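# Drill a hole at the red cross, return the drill

## Task

With the drill switched on, put the bit at the centre of the red cross on the plank, roughly perpendicular to the plank, and keep it still on that one spot for a few seconds, then withdraw it. The bit will not sink in, and pressing harder gains nothing. Running-bit contact or near-contact with any other part of the plank costs score if it adds up to more than a brief moment. Afterwards set the drill upright again at its original place, standing on its own rather than propped by the robot. Then release it and move the hand away.

## Robot and tools

Robot: one arm, possibly with a slightly tilted base on a mount, carrying a right hand. The hand has six motors, sent in this order: little, ring, middle, index, thumb_bend, thumb_turn. There are two cameras, cam_low (896x504, fixed) and cam_wrist (616x616 fisheye on the hand). show_instructions returns the scene's reference pages (here two pages about a CORDLESS DRILL, likely showing how it is held and switched on); it moves nothing.

Scene frame: origin on the table top under the arm's base, +z up, +y to the left when looking along +x. Result lines give end_effector_position (m) and end_effector_quat_wxyz in this frame, plus velocities, joint positions, joint torques, and Wrist force / Wrist torque in the hand point's own axes. The printed position can be off, more so at long reach. Wrist force readings carry an offset of up to about 5.5 N and noise; each axis saturates near 100 N. "no reading" at the start is normal.

Hand point: a spot fixed to the palm, 0.05 m in front of it, where index pad meets thumb tip in a pinch. Its +z runs along straightened fingers, +y out of the palm, +x across the palm toward the little finger. Straight fingers extend 0.06-0.07 m past it along +z. A wrist bracket on the little-finger side sticks out and can collide. Pinch: index -0.22, thumb_bend -0.75, thumb_turn -0.57. For a whole-hand wrap (objects 0.035-0.08 m wide) turn the thumb in front of the palm before reaching.

A row is 14 numbers, each in [-1, 1]: dx, dy, dz, rx, ry, rz, then little, ring, middle, index, thumb_bend, thumb_turn, force_limit, speed. The first six are an offset, not a pose: they are expressed in the hand point's own axes and measured from the hand point pose shown in the latest result (before any result has shown it, and for later calls within one reply, from where the robot is when the action begins). Each row in a list is counted from that same base, not from the previous row. Scale: 1.0 = 0.6 m for dx-dz and 180 degrees for rx-rz, which form a single rotation vector. All zeros is not a pause; it pulls the hand back to the base pose. Finger numbers are absolute targets: +1 open/straight, -1 fully curled; thumb_turn +1 beside the palm, -1 across in front of it. force_limit maps -1..+1 to about 0..10 N fingertip force (0..15 N for the thumb motors) and only stops closing. speed maps -1..+1 from nearly still to full (whole travel in 0.6 s); close at -0.9 or slower for a gentle grip. A motor only starts when its target changes by at least 0.01; resending the same numbers keeps a grip.

Tools:
- execute_actions {"actions": [...], "pictures": bool}: the list holds at most one item. Empty list: just report state. {"rows": [[14 numbers], ...], "steps": n}: up to 15 rows and 15 steps of 1/30 s, one row per step, the last row repeated to fill. {"steps": n} alone: wait until n steps (max 300) have passed since the last result, reply time included.
- move {"target": [14 numbers], "speed": m/s 0.002-0.5 (default 0.25; rotation capped at twice that in rad/s), "stop_force": N 13-80, optional}: straight path toward the offset in target (same base rule as above), lasting 0.5-10 s; it ignores obstacles. Hand numbers are sent at the start. stop_force ends the path when push against the direction of travel rises by that much for two steps; the hand then backs up two steps and holds. It is not reliable on moves that rotate, is refused in the first 0.2 s of a scene, and should be omitted when moving away from a surface being pressed. The result adds a "move:" line: done, contact, off_target, moving, held or fault, plus limits (paced = clipped, held = check blocked steps) and distance to target.
- wait {"seconds": 0-10}: let time run without new commands.
- zoom_image {"camera", "region": [x0, y0, x1, y1]}: closer view of the latest image, max 504x504 pixels, origin top-left.
- finished_scene {"scene": 1 or 2}: ends and grades the current scene, irreversible; the next scene's task comes in its result.

Motion details: each step the commanded pose is clipped to within 100 mm and 16 degrees of the measured pose, and motion trails commands by about 0.17 s; large moves may arrive short, so check and send the rest. Position wins over orientation when both can't be met. "pose unreachable" and HELD mark rows the clearance check altered or blocked.

Hand readings: hand_measured (positions on the target scale), hand_stopped_by (moving, target, force, stalled, fault), hand_load_n (fingertip load, positive when pushed open; near 0 on all means the grip is lost).

Cautions: the arm is stiff. Forces of 150 N on any part or joint torques at their limits (wrist joints 48.6 N m, elbow 135) cause a 10 s fault stop. Approach surfaces slowly, ideally with stop_force and low speed, and never aim far past contact. Don't drop, slam or knock anything off the table (that fails the scene). Keep the running bit off the plank except at the cross centre. Holding loads heats motors; MOTOR HOT appears at 70 °C and the arm brakes at 85 °C.

Each tool is called after "Request:" as name(argument=value, ...) on one line, values as JSON.

## Session

Request:
execute_actions(actions=[])

Scene clock: 0.00 s of 6300.00 s.
end_effector_position=(+0.4680, -0.4111, +0.3961) hand_measured=(+1.000, +1.000, +1.000, +1.000, +1.000, +1.000) hand_load_n=(+0.0, +0.0, +0.0, +0.0, +0.0, +0.0) hand_stopped_by=(target, target, target, target, target, target) hand_force_limit=0.00 hand_speed=-0.80 end_effector_quat_wxyz=(+0.282, +0.234, -0.603, +0.709) end_effector_velocity=(-0.000, -0.000, +0.000) end_effector_angular_velocity=(-0.000, -0.001, -0.000)
Joint positions: [-0.638 -1.609  2.222 -0.891  2.506 -4.117]
Joint velocities: [-0.    -0.001 -0.    -0.    -0.     0.   ]
Joint torques (N m, as the arm reports them, + toward a larger angle): no reading
Motor temperatures (°C, as the motors report them): [27 24 27 29 29 30]
Wrist force (N, on the end effector, along its own x y z axes, offset not removed): no reading
Wrist torque (N m, same axes, about the end effector's origin, offset not removed): no reading
Hand target: +0.468, -0.411, +0.396; +0.282, +0.234, -0.603, +0.709

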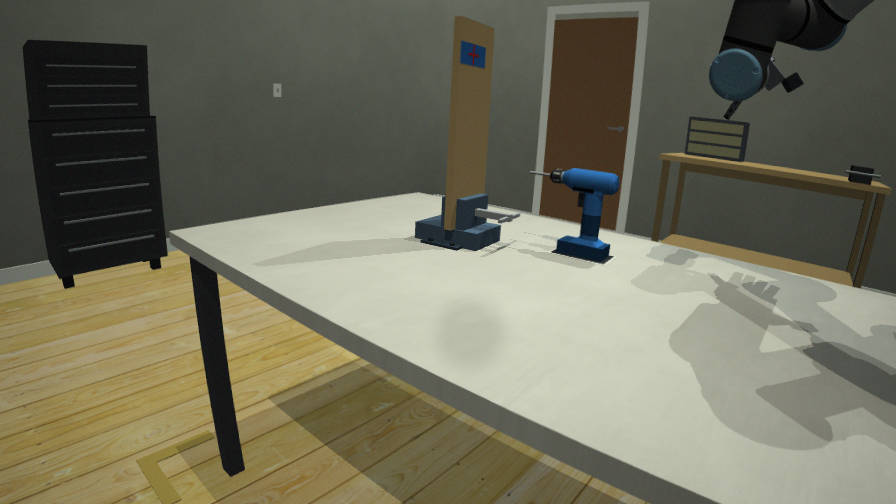

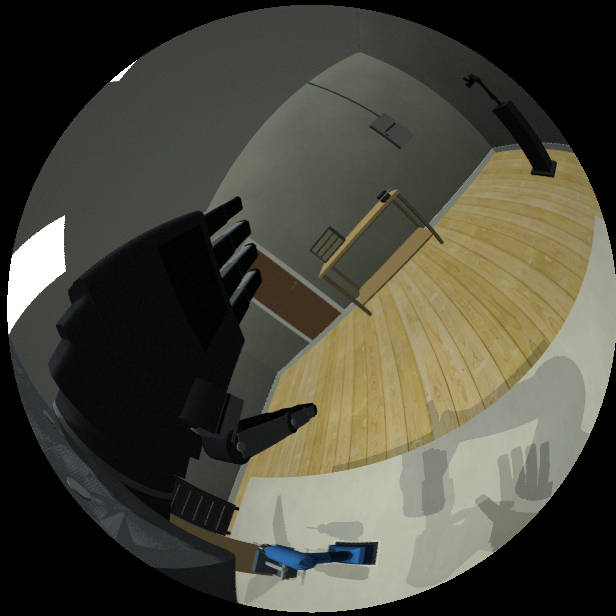

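Request:
zoom_image(camera="cam_low", region=[400, 10, 660, 280])

Request:
zoom_image(camera="cam_low", region=[520, 150, 640, 280])

Region (400, 10, 660, 280) of cam_low's 896x504 image, scaled by 1.867, with more detail than that image has; it fills the left 485 columns of this view, and the rest is white.

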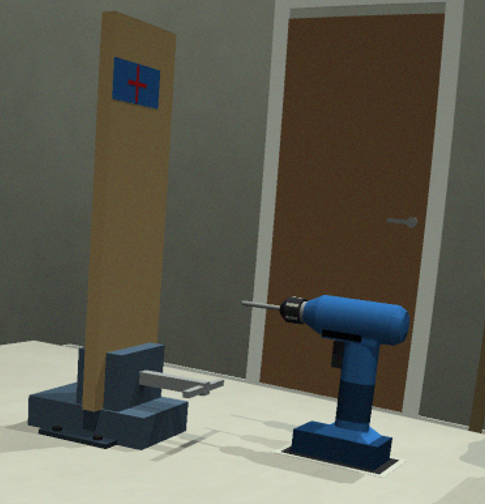

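Region (520, 150, 640, 280) of cam_low's 896x504 image, scaled by 3.877, with more detail than that image has; it fills the left 465 columns of this view, and the rest is white.

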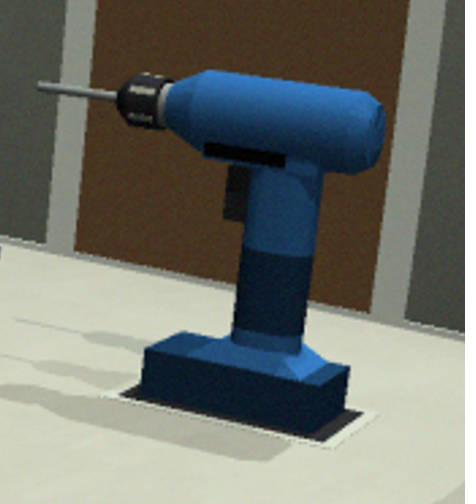

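Request:
move(target=[-0.399, 0.127, -0.410, -0.3075, -0.5846, 0.5603, 1, 1, 1, 1, 1, -1, 0, 0], speed=0.35)

Request:
zoom_image(camera="cam_wrist", region=[200, 120, 420, 340])

Scene clock: 28.67 s of 6300.00 s.
end_effector_position=(+0.5933, -0.2056, +0.1403) hand_measured=(+1.000, +1.000, +1.000, +1.000, +1.000, -1.000) hand_load_n=(+0.0, +0.0, +0.0, +0.0, +0.0, +0.0) hand_stopped_by=(target, target, target, target, target, target) hand_force_limit=0.00 hand_speed=0.00 end_effector_quat_wxyz=(+0.705, -0.038, +0.707, +0.038) end_effector_velocity=(+0.000, +0.001, -0.001) end_effector_angular_velocity=(+0.005, -0.018, -0.004)
Joint positions: [-1.138 -1.079  2.436 -1.348  0.34  -1.578]
Joint velocities: [ 0.003  0.011  0.013 -0.079  0.007  0.055]
Joint torques (N m, as the arm reports them, + toward a larger angle): [  8.14 -40.37   1.41  -2.41   4.13   1.33]
Motor temperatures (°C, as the motors report them): [27 24 27 29 29 30]
Wrist force (N, on the end effector, along its own x y z axes, offset not removed): [2.0 -5.6 -3.6]
Wrist torque (N m, same axes, about the end effector's origin, offset not removed): [-0.72 -0.29 -0.06]
Hand target: +0.593, -0.206, +0.140; +0.706, -0.037, +0.706, +0.038
Off the commanded pose: 0.001 m, 0 deg.
move: done

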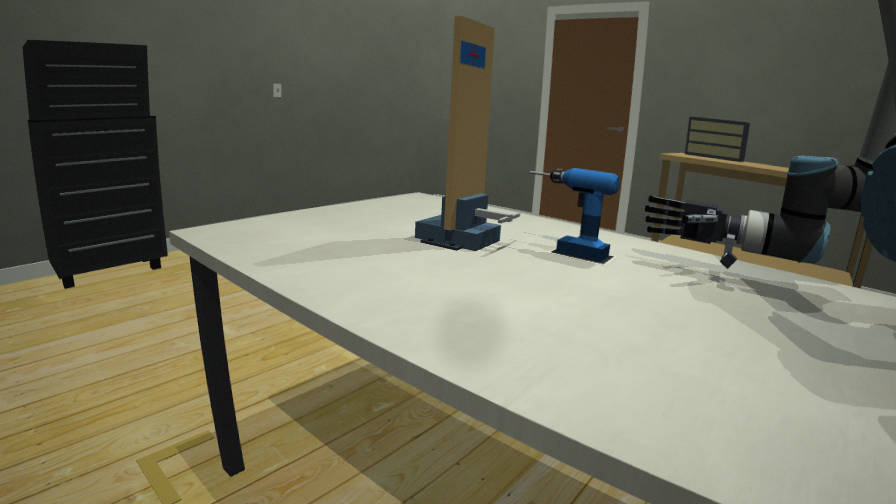

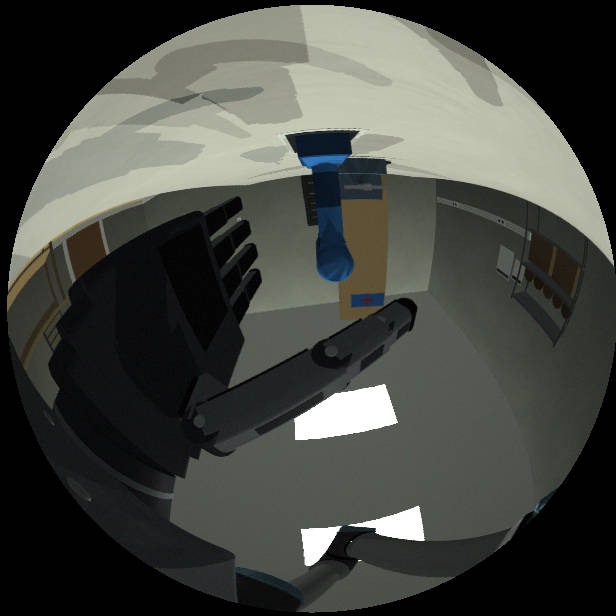

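Region (200, 120, 420, 340) of cam_wrist's 616x616 image, scaled by 2.291, with more detail than that image has.

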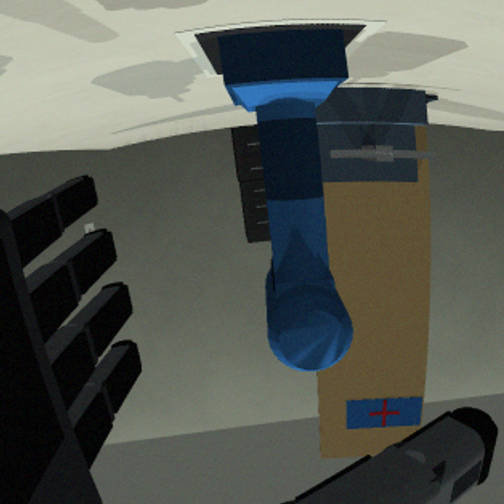

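Request:
move(target=[0.034, 0.047, 0.22, 0, 0, 0, 1, 1, 1, 1, 1, -1, 0, 0], speed=0.15)

Request:
zoom_image(camera="cam_low", region=[520, 150, 710, 290])

Scene clock: 40.80 s of 6300.00 s.
end_effector_position=(+0.7211, -0.1635, +0.1195) hand_measured=(+1.000, +1.000, +1.000, +1.000, +1.000, -1.000) hand_load_n=(+0.0, +0.0, +0.0, +0.0, +0.0, +0.0) hand_stopped_by=(target, target, target, target, target, target) hand_force_limit=0.00 hand_speed=0.00 end_effector_quat_wxyz=(+0.705, -0.038, +0.707, +0.038) end_effector_velocity=(+0.002, +0.001, -0.001) end_effector_angular_velocity=(+0.000, +0.001, -0.000)
Joint positions: [-0.851 -0.984  2.275 -1.285  0.627 -1.574]
Joint velocities: [ 0.004  0.002 -0.003  0.002  0.004 -0.   ]
Joint torques (N m, as the arm reports them, + toward a larger angle): [ 11.81 -44.85 -21.08   1.4    3.91  -2.27]
Motor temperatures (°C, as the motors report them): [27 24 27 29 29 30]
Wrist force (N, on the end effector, along its own x y z axes, offset not removed): [-2.5 0.0 3.8]
Wrist torque (N m, same axes, about the end effector's origin, offset not removed): [-0.29 0.19 -0.25]
Hand target: +0.721, -0.163, +0.119; +0.705, -0.038, +0.707, +0.038
Off the commanded pose: 0.000 m, 0 deg.
move: done

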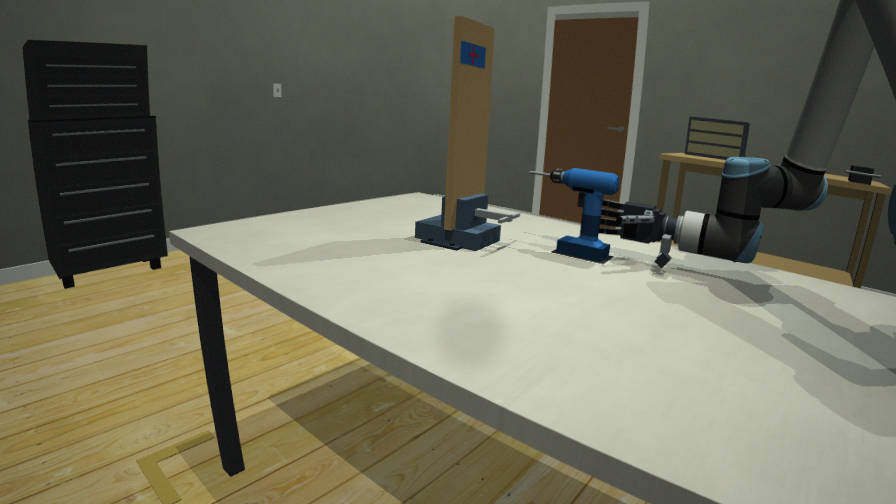

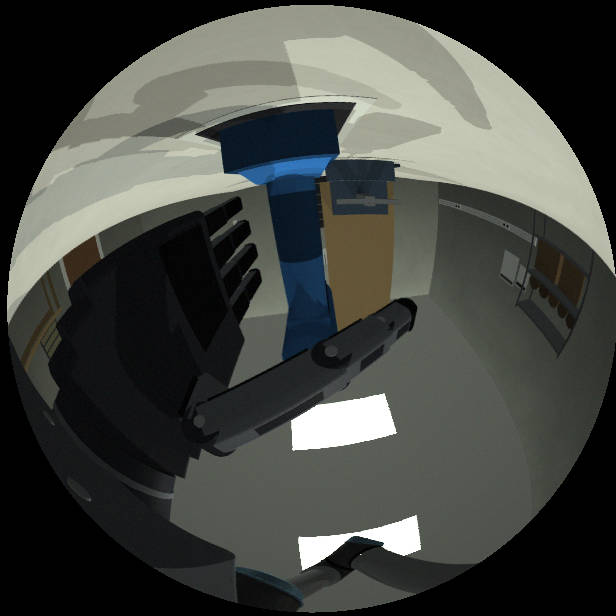

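Region (520, 150, 710, 290) of cam_low's 896x504 image, scaled by 2.653, with more detail than that image has; it fills the top 371 rows of this view, and the rest is white.

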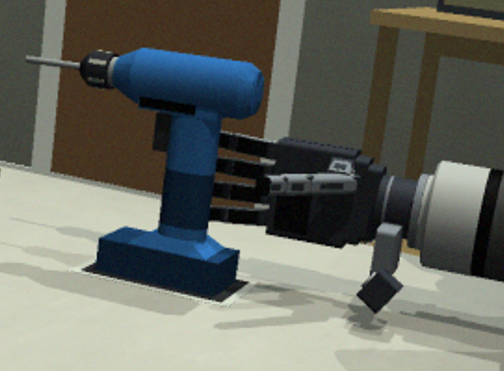

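Request:
move(target=[0.002, 0.027, 0.145, 0, 0, 0, 1, 1, 1, 1, 1, -1, 0, 0], speed=0.07)

Request:
zoom_image(camera="cam_low", region=[520, 150, 710, 290])

Scene clock: 46.13 s of 6300.00 s.
end_effector_position=(+0.8055, -0.1381, +0.1181) hand_measured=(+1.000, +1.000, +1.000, +1.000, +1.000, -1.000) hand_load_n=(+0.0, +0.0, +0.0, +0.0, +0.0, +0.0) hand_stopped_by=(target, target, target, target, target, target) hand_force_limit=0.00 hand_speed=0.00 end_effector_quat_wxyz=(+0.705, -0.038, +0.707, +0.038) end_effector_velocity=(+0.003, +0.001, -0.000) end_effector_angular_velocity=(-0.000, +0.000, +0.000)
Joint positions: [-0.706 -0.937  2.145 -1.203  0.772 -1.573]
Joint velocities: [ 0.004  0.002 -0.004  0.003  0.004 -0.001]
Joint torques (N m, as the arm reports them, + toward a larger angle): [  8.82 -55.49 -24.18   1.34   4.1   -2.03]
Motor temperatures (°C, as the motors report them): [27 24 27 29 29 30]
Wrist force (N, on the end effector, along its own x y z axes, offset not removed): [-1.6 -3.8 1.4]
Wrist torque (N m, same axes, about the end effector's origin, offset not removed): [-0.58 0.20 -0.25]
Hand target: +0.806, -0.138, +0.118; +0.705, -0.038, +0.707, +0.038
Off the commanded pose: 0.000 m, 0 deg.
move: done

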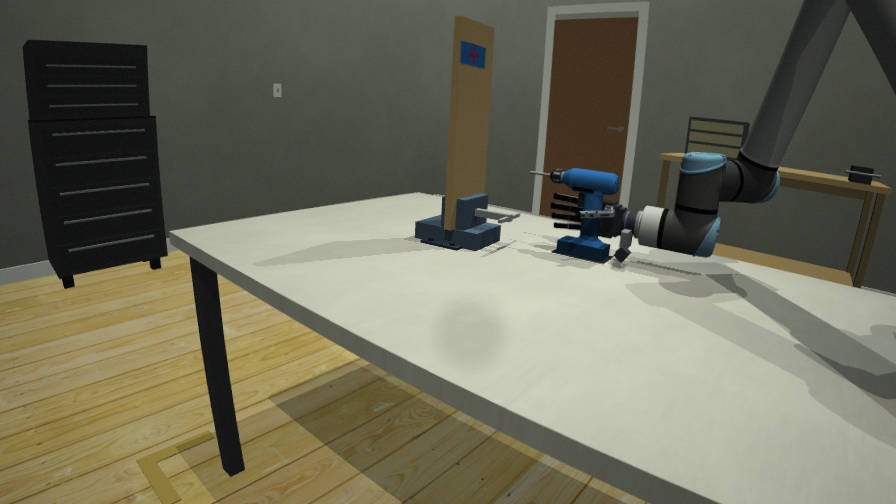

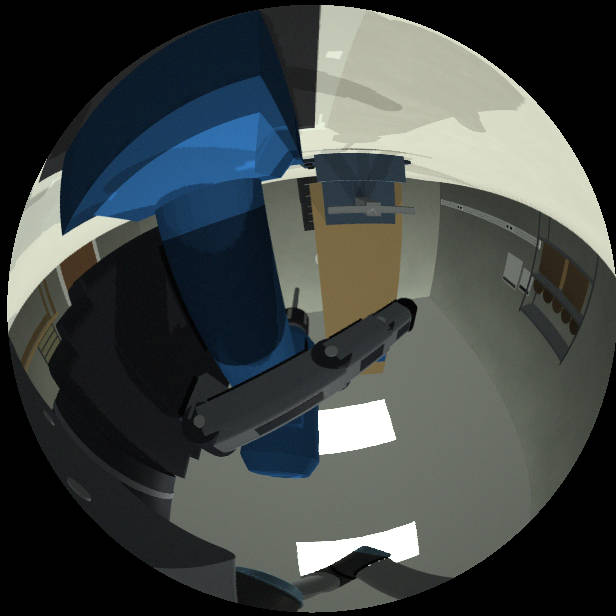

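Region (520, 150, 710, 290) of cam_low's 896x504 image, scaled by 2.653, with more detail than that image has; it fills the top 371 rows of this view, and the rest is white.

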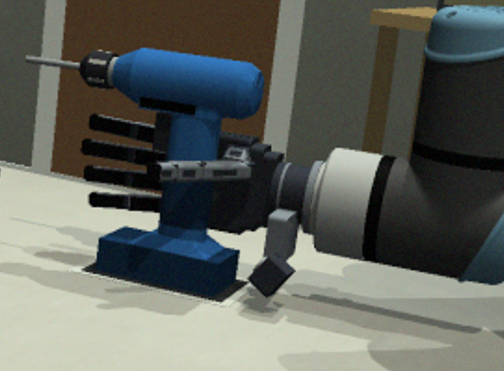

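Request:
move(target=[0, 0.002, 0.003, 0, 0, 0, -0.82, -0.81, -0.81, -0.66, 1, -1, 0.2, -0.2], speed=0.01)

Request:
move(target=[0, 0, 0, 0, 0, 0, -0.82, -0.81, -0.81, -0.66, -1, -1, 1.0, -0.7], speed=0.01)

Request:
move(target=[0, 0, 0, 0, 0, 0, -1, -1, -1, -0.66, -1, -1, 0.7, -0.85], speed=0.01)

Request:
move(target=[0, 0, 0, 0, 0, 0, -1, -1, -1, -1, -1, -1, 1.0, -0.8], speed=0.01)

Request:
zoom_image(camera="cam_low", region=[520, 150, 710, 290])

Scene clock: 52.77 s of 6300.00 s.
end_effector_position=(+0.8072, -0.1367, +0.1181) hand_measured=(-0.820, -0.810, -0.810, -0.660, +1.000, -1.000) hand_load_n=(+0.0, +0.0, +0.0, +1.5, +0.0, +0.0) hand_stopped_by=(target, target, target, target, target, target) hand_force_limit=0.20 hand_speed=-0.20 end_effector_quat_wxyz=(+0.705, -0.038, +0.707, +0.038) end_effector_velocity=(+0.000, -0.000, -0.001) end_effector_angular_velocity=(+0.000, +0.001, -0.000)
Joint positions: [-0.702 -0.936  2.143 -1.202  0.775 -1.573]
Joint velocities: [-0.     0.002 -0.001 -0.     0.    -0.   ]
Joint torques (N m, as the arm reports them, + toward a larger angle): [  9.62 -55.88 -21.46   1.2    3.3    1.11]
Motor temperatures (°C, as the motors report them): [27 24 27 29 29 30]
Wrist force (N, on the end effector, along its own x y z axes, offset not removed): [0.1 -5.0 3.4]
Wrist torque (N m, same axes, about the end effector's origin, offset not removed): [-0.58 -0.04 0.01]
Hand target: +0.807, -0.137, +0.118; +0.705, -0.038, +0.707, +0.038
Off the commanded pose: 0.000 m, 0 deg.
move: done

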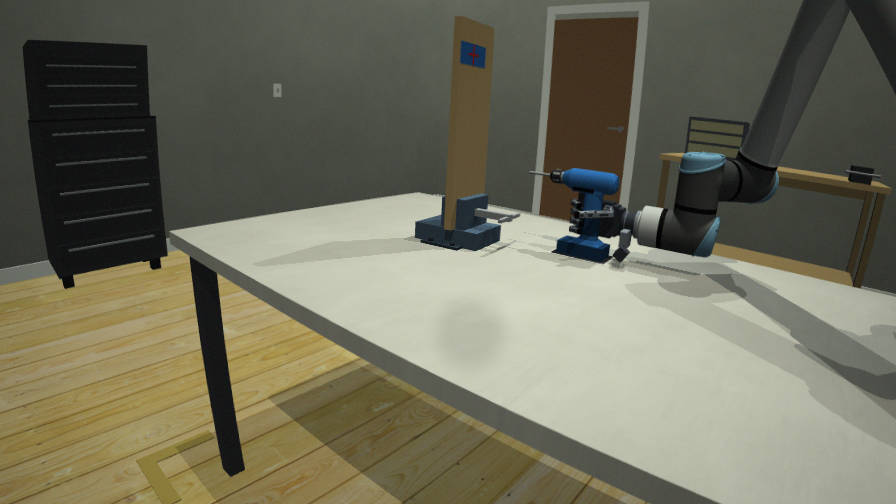

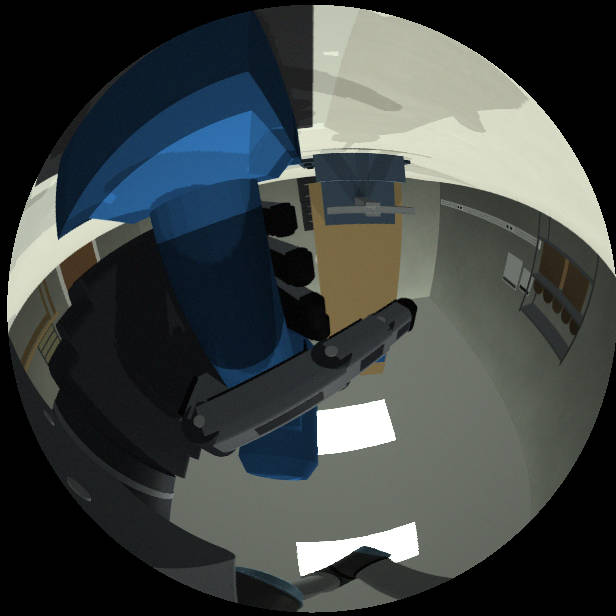

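Scene clock: 56.17 s of 6300.00 s.
end_effector_position=(+0.8072, -0.1367, +0.1181) hand_measured=(-0.820, -0.810, -0.810, -0.660, +0.044, -1.000) hand_load_n=(+0.0, +0.0, -0.5, +2.0, +14.5, +2.5) hand_stopped_by=(target, target, target, target, force, target) hand_force_limit=1.00 hand_speed=-0.70 end_effector_quat_wxyz=(+0.705, -0.038, +0.707, +0.038) end_effector_velocity=(+0.000, +0.000, -0.000) end_effector_angular_velocity=(-0.000, -0.000, +0.000)
Joint positions: [-0.702 -0.936  2.143 -1.202  0.775 -1.573]
Joint velocities: [ 0.     0.    -0.001  0.     0.    -0.   ]
Joint torques (N m, as the arm reports them, + toward a larger angle): [  9.67 -57.4  -20.21   0.08   3.55   1.3 ]
Motor temperatures (°C, as the motors report them): [27 24 27 29 29 30]
Wrist force (N, on the end effector, along its own x y z axes, offset not removed): [1.5 1.0 1.6]
Wrist torque (N m, same axes, about the end effector's origin, offset not removed): [0.19 -0.25 -0.01]
Hand target: +0.807, -0.137, +0.118; +0.705, -0.038, +0.707, +0.038
Off the commanded pose: 0.000 m, 0 deg.
move: done

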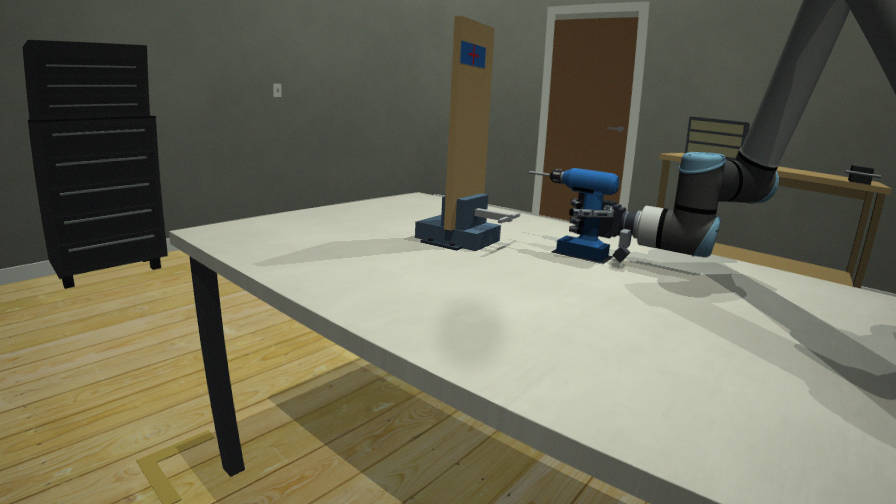

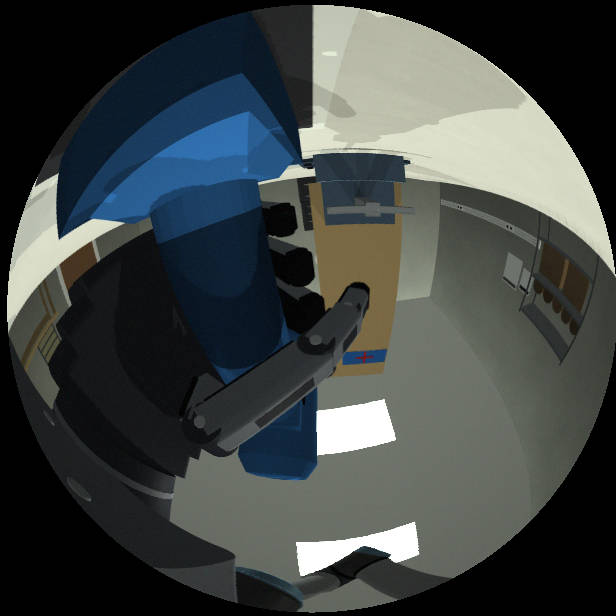

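Scene clock: 56.73 s of 6300.00 s.
end_effector_position=(+0.8072, -0.1367, +0.1181) hand_measured=(-0.892, -0.882, -0.832, -0.660, +0.044, -1.000) hand_load_n=(+9.5, +9.0, +8.5, +2.0, +14.0, +2.0) hand_stopped_by=(force, force, force, target, force, target) hand_force_limit=0.70 hand_speed=-0.85 end_effector_quat_wxyz=(+0.705, -0.038, +0.707, +0.038) end_effector_velocity=(+0.001, -0.001, +0.001) end_effector_angular_velocity=(-0.001, -0.002, -0.001)
Joint positions: [-0.702 -0.936  2.143 -1.202  0.775 -1.573]
Joint velocities: [-0.001 -0.001 -0.002 -0.    -0.     0.   ]
Joint torques (N m, as the arm reports them, + toward a larger angle): [  9.63 -57.92 -20.98  -0.15   3.23   0.98]
Motor temperatures (°C, as the motors report them): [27 24 27 29 29 30]
Wrist force (N, on the end effector, along its own x y z axes, offset not removed): [-3.7 -3.4 4.4]
Wrist torque (N m, same axes, about the end effector's origin, offset not removed): [-0.54 0.04 -0.31]
Hand target: +0.807, -0.137, +0.118; +0.705, -0.038, +0.707, +0.038
Off the commanded pose: 0.000 m, 0 deg.
move: done

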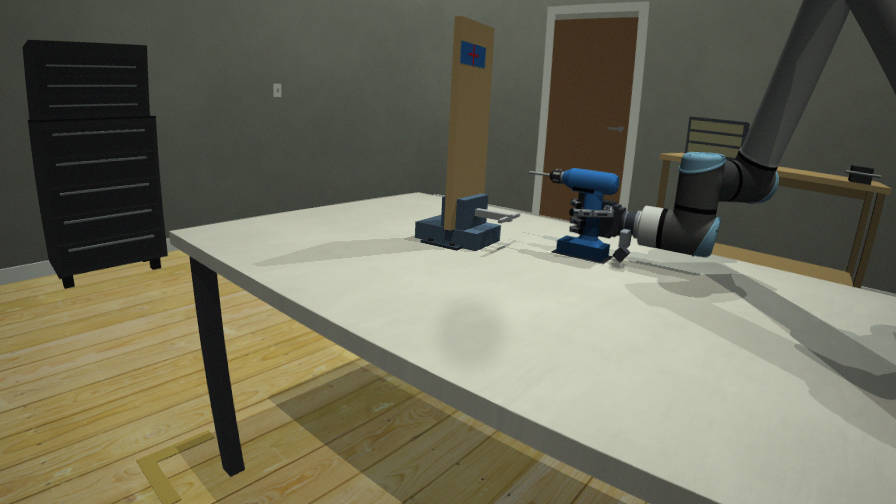

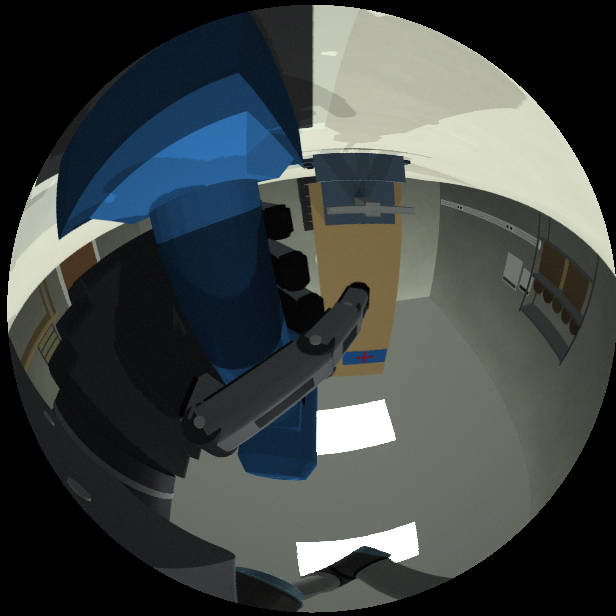

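Scene clock: 57.57 s of 6300.00 s.
end_effector_position=(+0.8072, -0.1367, +0.1181) hand_measured=(-0.892, -0.882, -0.832, -0.844, +0.044, -1.000) hand_load_n=(+9.5, +9.0, +8.5, +10.0, +14.0, +2.5) hand_stopped_by=(force, force, force, force, force, target) hand_force_limit=1.00 hand_speed=-0.80 end_effector_quat_wxyz=(+0.705, -0.038, +0.707, +0.038) end_effector_velocity=(+0.001, -0.002, +0.001) end_effector_angular_velocity=(-0.002, -0.002, -0.001)
Joint positions: [-0.702 -0.936  2.143 -1.202  0.775 -1.573]
Joint velocities: [-0.001 -0.    -0.002 -0.     0.     0.   ]
Joint torques (N m, as the arm reports them, + toward a larger angle): [  6.15 -57.7  -20.72  -0.07   3.4    1.36]
Motor temperatures (°C, as the motors report them): [27 24 27 29 29 30]
Wrist force (N, on the end effector, along its own x y z axes, offset not removed): [0.3 -2.8 4.0]
Wrist torque (N m, same axes, about the end effector's origin, offset not removed): [-1.10 -0.80 -0.23]
Hand target: +0.807, -0.137, +0.118; +0.705, -0.038, +0.707, +0.038
Off the commanded pose: 0.000 m, 0 deg.
move: done

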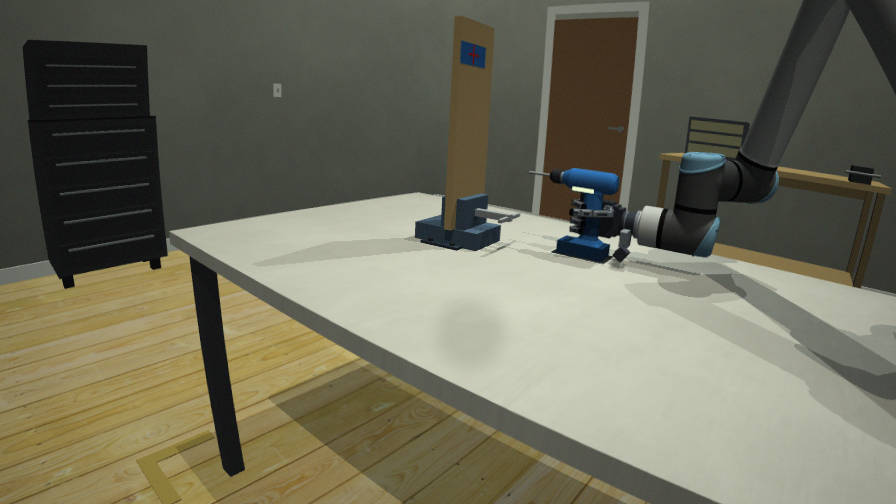

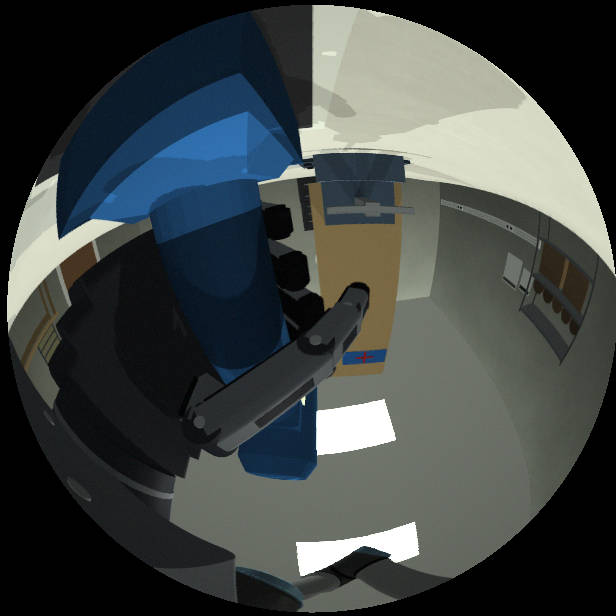

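Region (520, 150, 710, 290) of cam_low's 896x504 image, scaled by 2.653, with more detail than that image has; it fills the top 371 rows of this view, and the rest is white.

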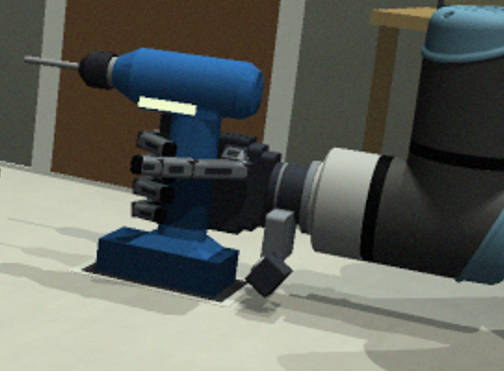

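Request:
execute_actions(actions=[{"rows": [[0, 0, 0, 0, 0, 0, -1, -1, -1, -0.64, -1, -1, 1.0, -0.3]], "steps": 10}], pictures=false)

Request:
execute_actions(actions=[{"rows": [[0, 0, 0, 0, 0, 0, -1, -1, -1, -0.64, 0.2, -1, 0.7, -0.4]], "steps": 12}], pictures=false)

Request:
execute_actions(actions=[{"rows": [[0, 0, 0, 0, 0, 0, -1, -1, -0.98, -0.64, 0.2, -1, 0.7, -0.85]], "steps": 15}], pictures=false)

Request:
move(target=[0, 0, 0, 0, 0, 0, -1, -1, -0.98, -0.64, -1, -1, 1.0, -0.75], speed=0.01)

Scene clock: 63.40 s of 6300.00 s.
end_effector_position=(+0.8072, -0.1368, +0.1181) hand_measured=(-0.892, -0.882, -0.832, -0.640, +0.044, -1.000) hand_load_n=(+9.5, +9.0, +8.5, +0.0, +14.0, +2.0) hand_stopped_by=(force, force, force, moving, force, target) hand_force_limit=1.00 hand_speed=-0.30 end_effector_quat_wxyz=(+0.705, -0.038, +0.707, +0.038) end_effector_velocity=(-0.000, +0.000, -0.001) end_effector_angular_velocity=(+0.000, +0.001, +0.000)
Joint positions: [-0.702 -0.936  2.143 -1.202  0.775 -1.573]
Joint velocities: [-0.     0.001 -0.     0.    -0.    -0.   ]
Joint torques (N m, as the arm reports them, + toward a larger angle): [-10.04 -58.8  -20.96  -0.03   3.48   1.19]
Motor temperatures (°C, as the motors report them): [27 24 27 29 29 30]
Wrist force (N, on the end effector, along its own x y z axes, offset not removed): [4.3 -2.4 3.4]
Wrist torque (N m, same axes, about the end effector's origin, offset not removed): [-0.24 -1.18 0.40]
Hand target: +0.807, -0.137, +0.118; +0.705, -0.038, +0.707, +0.038
Off the commanded pose: 0.000 m, 0 deg.
Steps of this call (steps 1 to 165: nothing new was sent; steps 166 to 175: all 10 steps of this action). Readings (end_effector_position | what the end effector reports):
166: (+0.8072, -0.1367, +0.1181) | hand_measured=(-0.892, -0.882, -0.832, -0.844, +0.044, -1.000) hand_load_n=(+9.5, +9.0, +8.5, +10.0, +14.0, +2.5) hand_stopped_by=(force, force, force, moving, force, target) hand_force_limit=1.00 hand_speed=-0.30
167: (+0.8072, -0.1367, +0.1181) | hand_measured=(-0.892, -0.882, -0.832, -0.844, +0.044, -1.000) hand_load_n=(+9.5, +9.0, +8.5, +10.0, +14.0, +2.5) hand_stopped_by=(force, force, force, moving, force, target) hand_force_limit=1.00 hand_speed=-0.30
169: (+0.8072, -0.1367, +0.1181) | hand_measured=(-0.892, -0.882, -0.832, -0.808, +0.044, -1.000) hand_load_n=(+9.5, +9.0, +8.5, +8.0, +14.0, +2.0) hand_stopped_by=(force, force, force, moving, force, target) hand_force_limit=1.00 hand_speed=-0.30
173: (+0.8072, -0.1368, +0.1181) | hand_measured=(-0.892, -0.882, -0.832, -0.654, +0.044, -1.000) hand_load_n=(+9.5, +9.0, +8.5, +1.0, +14.0, +2.0) hand_stopped_by=(force, force, force, moving, force, target) hand_force_limit=1.00 hand_speed=-0.30
175: the state above

Scene clock: 63.80 s of 6300.00 s.
end_effector_position=(+0.8072, -0.1368, +0.1181) hand_measured=(-0.892, -0.882, -0.832, -0.640, +0.200, -1.000) hand_load_n=(+9.0, +8.5, +1.0, +0.0, +0.5, +0.0) hand_stopped_by=(force, force, force, target, moving, target) hand_force_limit=0.70 hand_speed=-0.40 end_effector_quat_wxyz=(+0.705, -0.038, +0.707, +0.038) end_effector_velocity=(+0.000, +0.001, -0.000) end_effector_angular_velocity=(+0.000, +0.000, +0.001)
Joint positions: [-0.702 -0.936  2.143 -1.202  0.775 -1.573]
Joint velocities: [ 0.001  0.001 -0.001  0.     0.    -0.   ]
Joint torques (N m, as the arm reports them, + toward a larger angle): [-10.34 -57.59 -20.2    0.07   3.4    1.08]
Motor temperatures (°C, as the motors report them): [27 24 27 29 29 30]
Wrist force (N, on the end effector, along its own x y z axes, offset not removed): [3.5 -1.8 7.6]
Wrist torque (N m, same axes, about the end effector's origin, offset not removed): [-0.45 -1.15 0.55]
Hand target: +0.807, -0.137, +0.118; +0.705, -0.038, +0.707, +0.038
Off the commanded pose: 0.000 m, 0 deg.
Steps of this call (steps 1 to 12: all 12 steps of this action). Readings (end_effector_position | what the end effector reports):
1: (+0.8072, -0.1368, +0.1181) | hand_measured=(-0.892, -0.882, -0.832, -0.640, +0.044, -1.000) hand_load_n=(+9.5, +9.0, +8.5, +0.0, +14.0, +2.0) hand_stopped_by=(force, force, force, moving, moving, target) hand_force_limit=0.70 hand_speed=-0.40
2: (+0.8072, -0.1368, +0.1181) | hand_measured=(-0.892, -0.882, -0.832, -0.640, +0.044, -1.000) hand_load_n=(+9.5, +9.0, +8.5, +0.0, +14.0, +2.0) hand_stopped_by=(force, force, force, target, moving, target) hand_force_limit=0.70 hand_speed=-0.40
4: (+0.8072, -0.1368, +0.1181) | hand_measured=(-0.892, -0.882, -0.832, -0.640, +0.062, -1.000) hand_load_n=(+9.5, +9.0, +8.5, +0.0, +12.0, +2.0) hand_stopped_by=(force, force, force, target, moving, target) hand_force_limit=0.70 hand_speed=-0.40
8: (+0.8072, -0.1368, +0.1181) | hand_measured=(-0.892, -0.882, -0.832, -0.640, +0.142, -1.000) hand_load_n=(+9.5, +9.0, +6.0, +0.0, +5.0, +0.5) hand_stopped_by=(force, force, force, target, moving, target) hand_force_limit=0.70 hand_speed=-0.40
12: the state above

Scene clock: 64.30 s of 6300.00 s.
end_effector_position=(+0.8072, -0.1368, +0.1181) hand_measured=(-0.892, -0.882, -0.886, -0.640, +0.200, -1.000) hand_load_n=(+8.0, +7.5, +10.0, +0.0, +1.0, +0.0) hand_stopped_by=(force, force, force, target, target, target) hand_force_limit=0.70 hand_speed=-0.85 end_effector_quat_wxyz=(+0.705, -0.038, +0.707, +0.038) end_effector_velocity=(+0.000, -0.000, -0.000) end_effector_angular_velocity=(+0.000, +0.001, +0.000)
Joint positions: [-0.702 -0.936  2.143 -1.202  0.775 -1.573]
Joint velocities: [ 0.     0.001 -0.     0.    -0.    -0.   ]
Joint torques (N m, as the arm reports them, + toward a larger angle): [-10.47 -57.31 -20.8    0.02   3.22   0.96]
Motor temperatures (°C, as the motors report them): [27 24 27 29 29 30]
Wrist force (N, on the end effector, along its own x y z axes, offset not removed): [-3.1 -7.0 4.9]
Wrist torque (N m, same axes, about the end effector's origin, offset not removed): [-1.17 0.00 -0.20]
Hand target: +0.807, -0.137, +0.118; +0.705, -0.038, +0.707, +0.038
Off the commanded pose: 0.000 m, 0 deg.
Steps of this call (steps 1 to 15: all 15 steps of this action). Readings (end_effector_position | what the end effector reports):
1: (+0.8072, -0.1368, +0.1181) | hand_measured=(-0.892, -0.882, -0.832, -0.640, +0.200, -1.000) hand_load_n=(+9.0, +8.5, +1.0, +0.0, +0.5, +0.0) hand_stopped_by=(force, force, moving, target, moving, target) hand_force_limit=0.70 hand_speed=-0.85
2: (+0.8072, -0.1368, +0.1181) | hand_measured=(-0.892, -0.882, -0.832, -0.640, +0.200, -1.000) hand_load_n=(+9.0, +8.5, +1.0, +0.0, +0.5, +0.0) hand_stopped_by=(force, force, moving, target, target, target) hand_force_limit=0.70 hand_speed=-0.85
4: (+0.8072, -0.1368, +0.1181) | hand_measured=(-0.892, -0.882, -0.840, -0.640, +0.200, -1.000) hand_load_n=(+9.0, +8.5, +0.5, +0.0, +0.5, +0.0) hand_stopped_by=(force, force, moving, target, target, target) hand_force_limit=0.70 hand_speed=-0.85
8: (+0.8072, -0.1368, +0.1181) | hand_measured=(-0.892, -0.882, -0.872, -0.640, +0.200, -1.000) hand_load_n=(+8.5, +8.0, +4.0, +0.0, +0.5, +0.0) hand_stopped_by=(force, force, moving, target, target, target) hand_force_limit=0.70 hand_speed=-0.85
15: the state above

Scene clock: 65.53 s of 6300.00 s.
end_effector_position=(+0.8072, -0.1368, +0.1181) hand_measured=(-0.892, -0.882, -0.886, -0.640, +0.040, -1.000) hand_load_n=(+8.0, +7.5, +10.0, +0.0, +14.5, +2.5) hand_stopped_by=(force, force, force, target, force, target) hand_force_limit=1.00 hand_speed=-0.75 end_effector_quat_wxyz=(+0.705, -0.038, +0.707, +0.038) end_effector_velocity=(-0.000, -0.001, +0.000) end_effector_angular_velocity=(-0.000, -0.000, -0.001)
Joint positions: [-0.702 -0.936  2.143 -1.202  0.775 -1.573]
Joint velocities: [-0.001  0.    -0.     0.     0.    -0.   ]
Joint torques (N m, as the arm reports them, + toward a larger angle): [-10.4  -57.77 -21.35  -0.13   3.35   1.11]
Motor temperatures (°C, as the motors report them): [27 24 27 29 29 30]
Wrist force (N, on the end effector, along its own x y z axes, offset not removed): [3.3 -4.0 -2.1]
Wrist torque (N m, same axes, about the end effector's origin, offset not removed): [-0.12 -0.54 0.08]
Hand target: +0.807, -0.137, +0.118; +0.705, -0.038, +0.707, +0.038
Off the commanded pose: 0.000 m, 0 deg.
move: done

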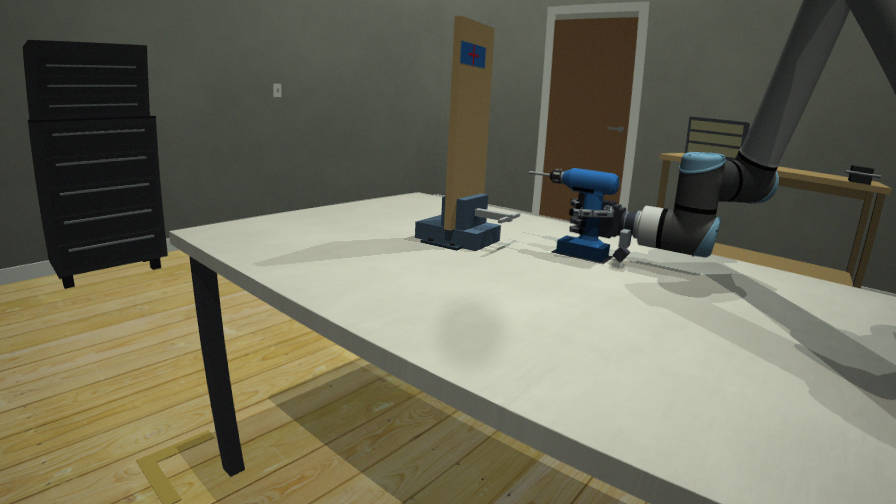

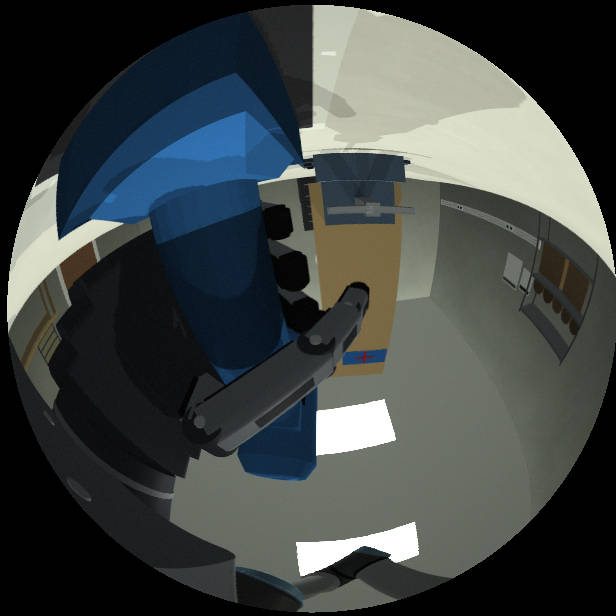

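Request:
move(target=[-0.438, 0.17, 0.097, -0.0167, 0, 0, -1, -1, -0.98, -0.64, -1, -1, 1.0, -0.75], speed=0.15)

Request:
zoom_image(camera="cam_low", region=[440, 15, 560, 105])

Request:
zoom_image(camera="cam_wrist", region=[250, 220, 400, 350])

Scene clock: 79.50 s of 6300.00 s.
end_effector_position=(+0.8545, -0.0287, +0.3802) hand_measured=(-0.892, -0.882, -0.886, -0.640, +0.040, -1.000) hand_load_n=(+7.5, +7.5, +9.5, +0.0, +14.5, +2.5) hand_stopped_by=(force, force, force, target, force, target) hand_force_limit=1.00 hand_speed=-0.75 end_effector_quat_wxyz=(+0.704, -0.056, +0.706, +0.056) end_effector_velocity=(+0.001, -0.000, +0.003) end_effector_angular_velocity=(-0.001, -0.001, -0.000)
Joint positions: [-0.516 -1.315  2.021 -0.702  0.909 -1.572]
Joint velocities: [ 0.001 -0.002 -0.005  0.006  0.001 -0.001]
Joint torques (N m, as the arm reports them, + toward a larger angle): [ 10.07 -83.38 -46.5   -1.53   4.35  -2.12]
Motor temperatures (°C, as the motors report them): [27 24 27 29 29 30]
Wrist force (N, on the end effector, along its own x y z axes, offset not removed): [12.4 -1.7 3.2]
Wrist torque (N m, same axes, about the end effector's origin, offset not removed): [-0.35 -0.67 0.29]
Hand target: +0.855, -0.029, +0.380; +0.704, -0.056, +0.706, +0.056
Off the commanded pose: 0.001 m, 0 deg.
move: done

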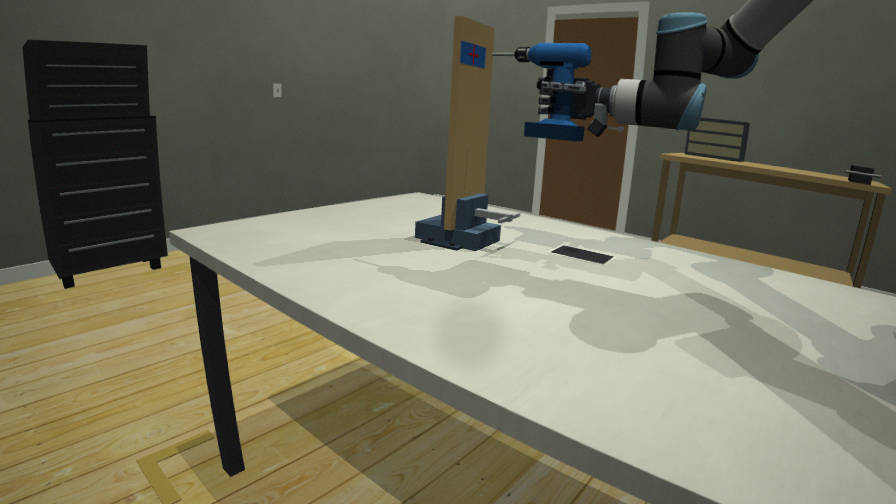

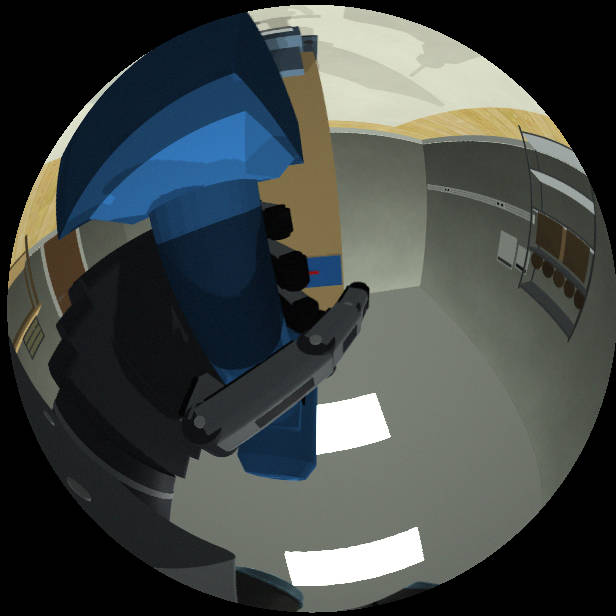

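Region (440, 15, 560, 105) of cam_low's 896x504 image, scaled by 4.200, with more detail than that image has; it fills the top 378 rows of this view, and the rest is white.

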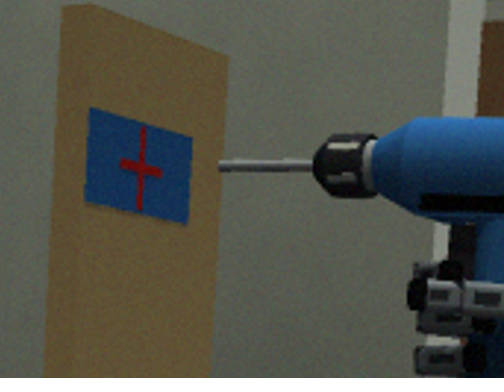

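Region (250, 220, 400, 350) of cam_wrist's 616x616 image, scaled by 3.360, with more detail than that image has; it fills the top 437 rows of this view, and the rest is white.

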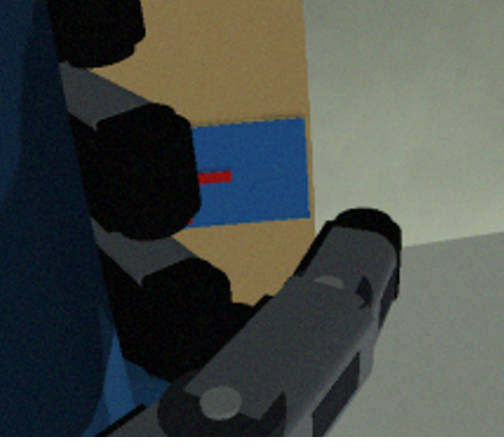

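Request:
move(target=[0.001, 0.004, 0.05, 0, 0, 0, -1, -1, -0.98, -0.64, -1, -1, 1.0, -0.75], speed=0.04)

Request:
zoom_image(camera="cam_low", region=[445, 30, 515, 130])

Scene clock: 85.10 s of 6300.00 s.
end_effector_position=(+0.8834, -0.0217, +0.3795) hand_measured=(-0.892, -0.882, -0.886, -0.640, +0.040, -1.000) hand_load_n=(+7.5, +7.5, +9.5, +0.0, +14.5, +2.5) hand_stopped_by=(force, force, force, target, force, target) hand_force_limit=1.00 hand_speed=-0.75 end_effector_quat_wxyz=(+0.704, -0.056, +0.706, +0.056) end_effector_velocity=(+0.003, -0.001, +0.000) end_effector_angular_velocity=(-0.000, -0.000, -0.001)
Joint positions: [-0.483 -1.276  1.969 -0.689  0.942 -1.572]
Joint velocities: [ 0.001  0.004 -0.006  0.001  0.003 -0.   ]
Joint torques (N m, as the arm reports them, + toward a larger angle): [ 11.07 -56.58 -46.51  -1.43   4.63   1.54]
Motor temperatures (°C, as the motors report them): [27 24 27 29 29 30]
Wrist force (N, on the end effector, along its own x y z axes, offset not removed): [16.5 1.4 1.7]
Wrist torque (N m, same axes, about the end effector's origin, offset not removed): [0.03 -1.26 0.91]
Hand target: +0.884, -0.022, +0.380; +0.704, -0.056, +0.706, +0.056
Off the commanded pose: 0.000 m, 0 deg.
move: done

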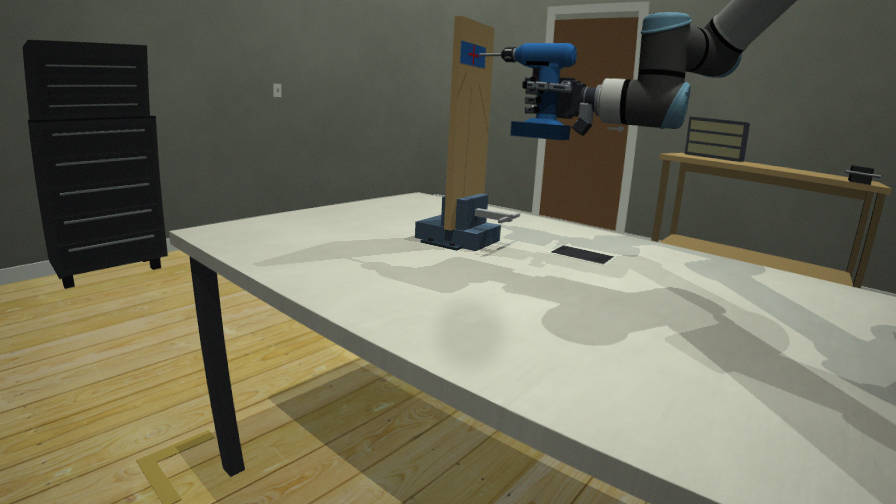

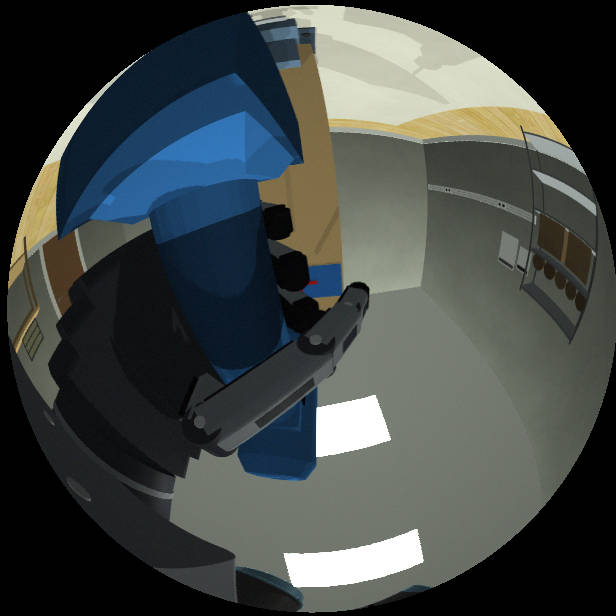

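Region (445, 30, 515, 130) of cam_low's 896x504 image, scaled by 5.040, with more detail than that image has; it fills the left 353 columns of this view, and the rest is white.

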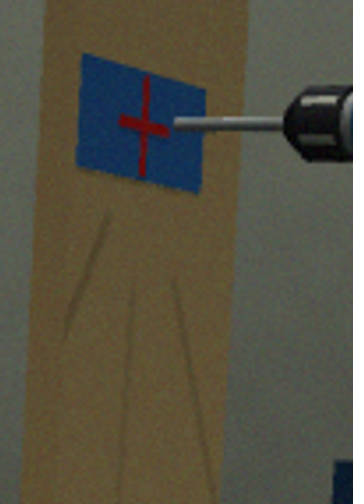

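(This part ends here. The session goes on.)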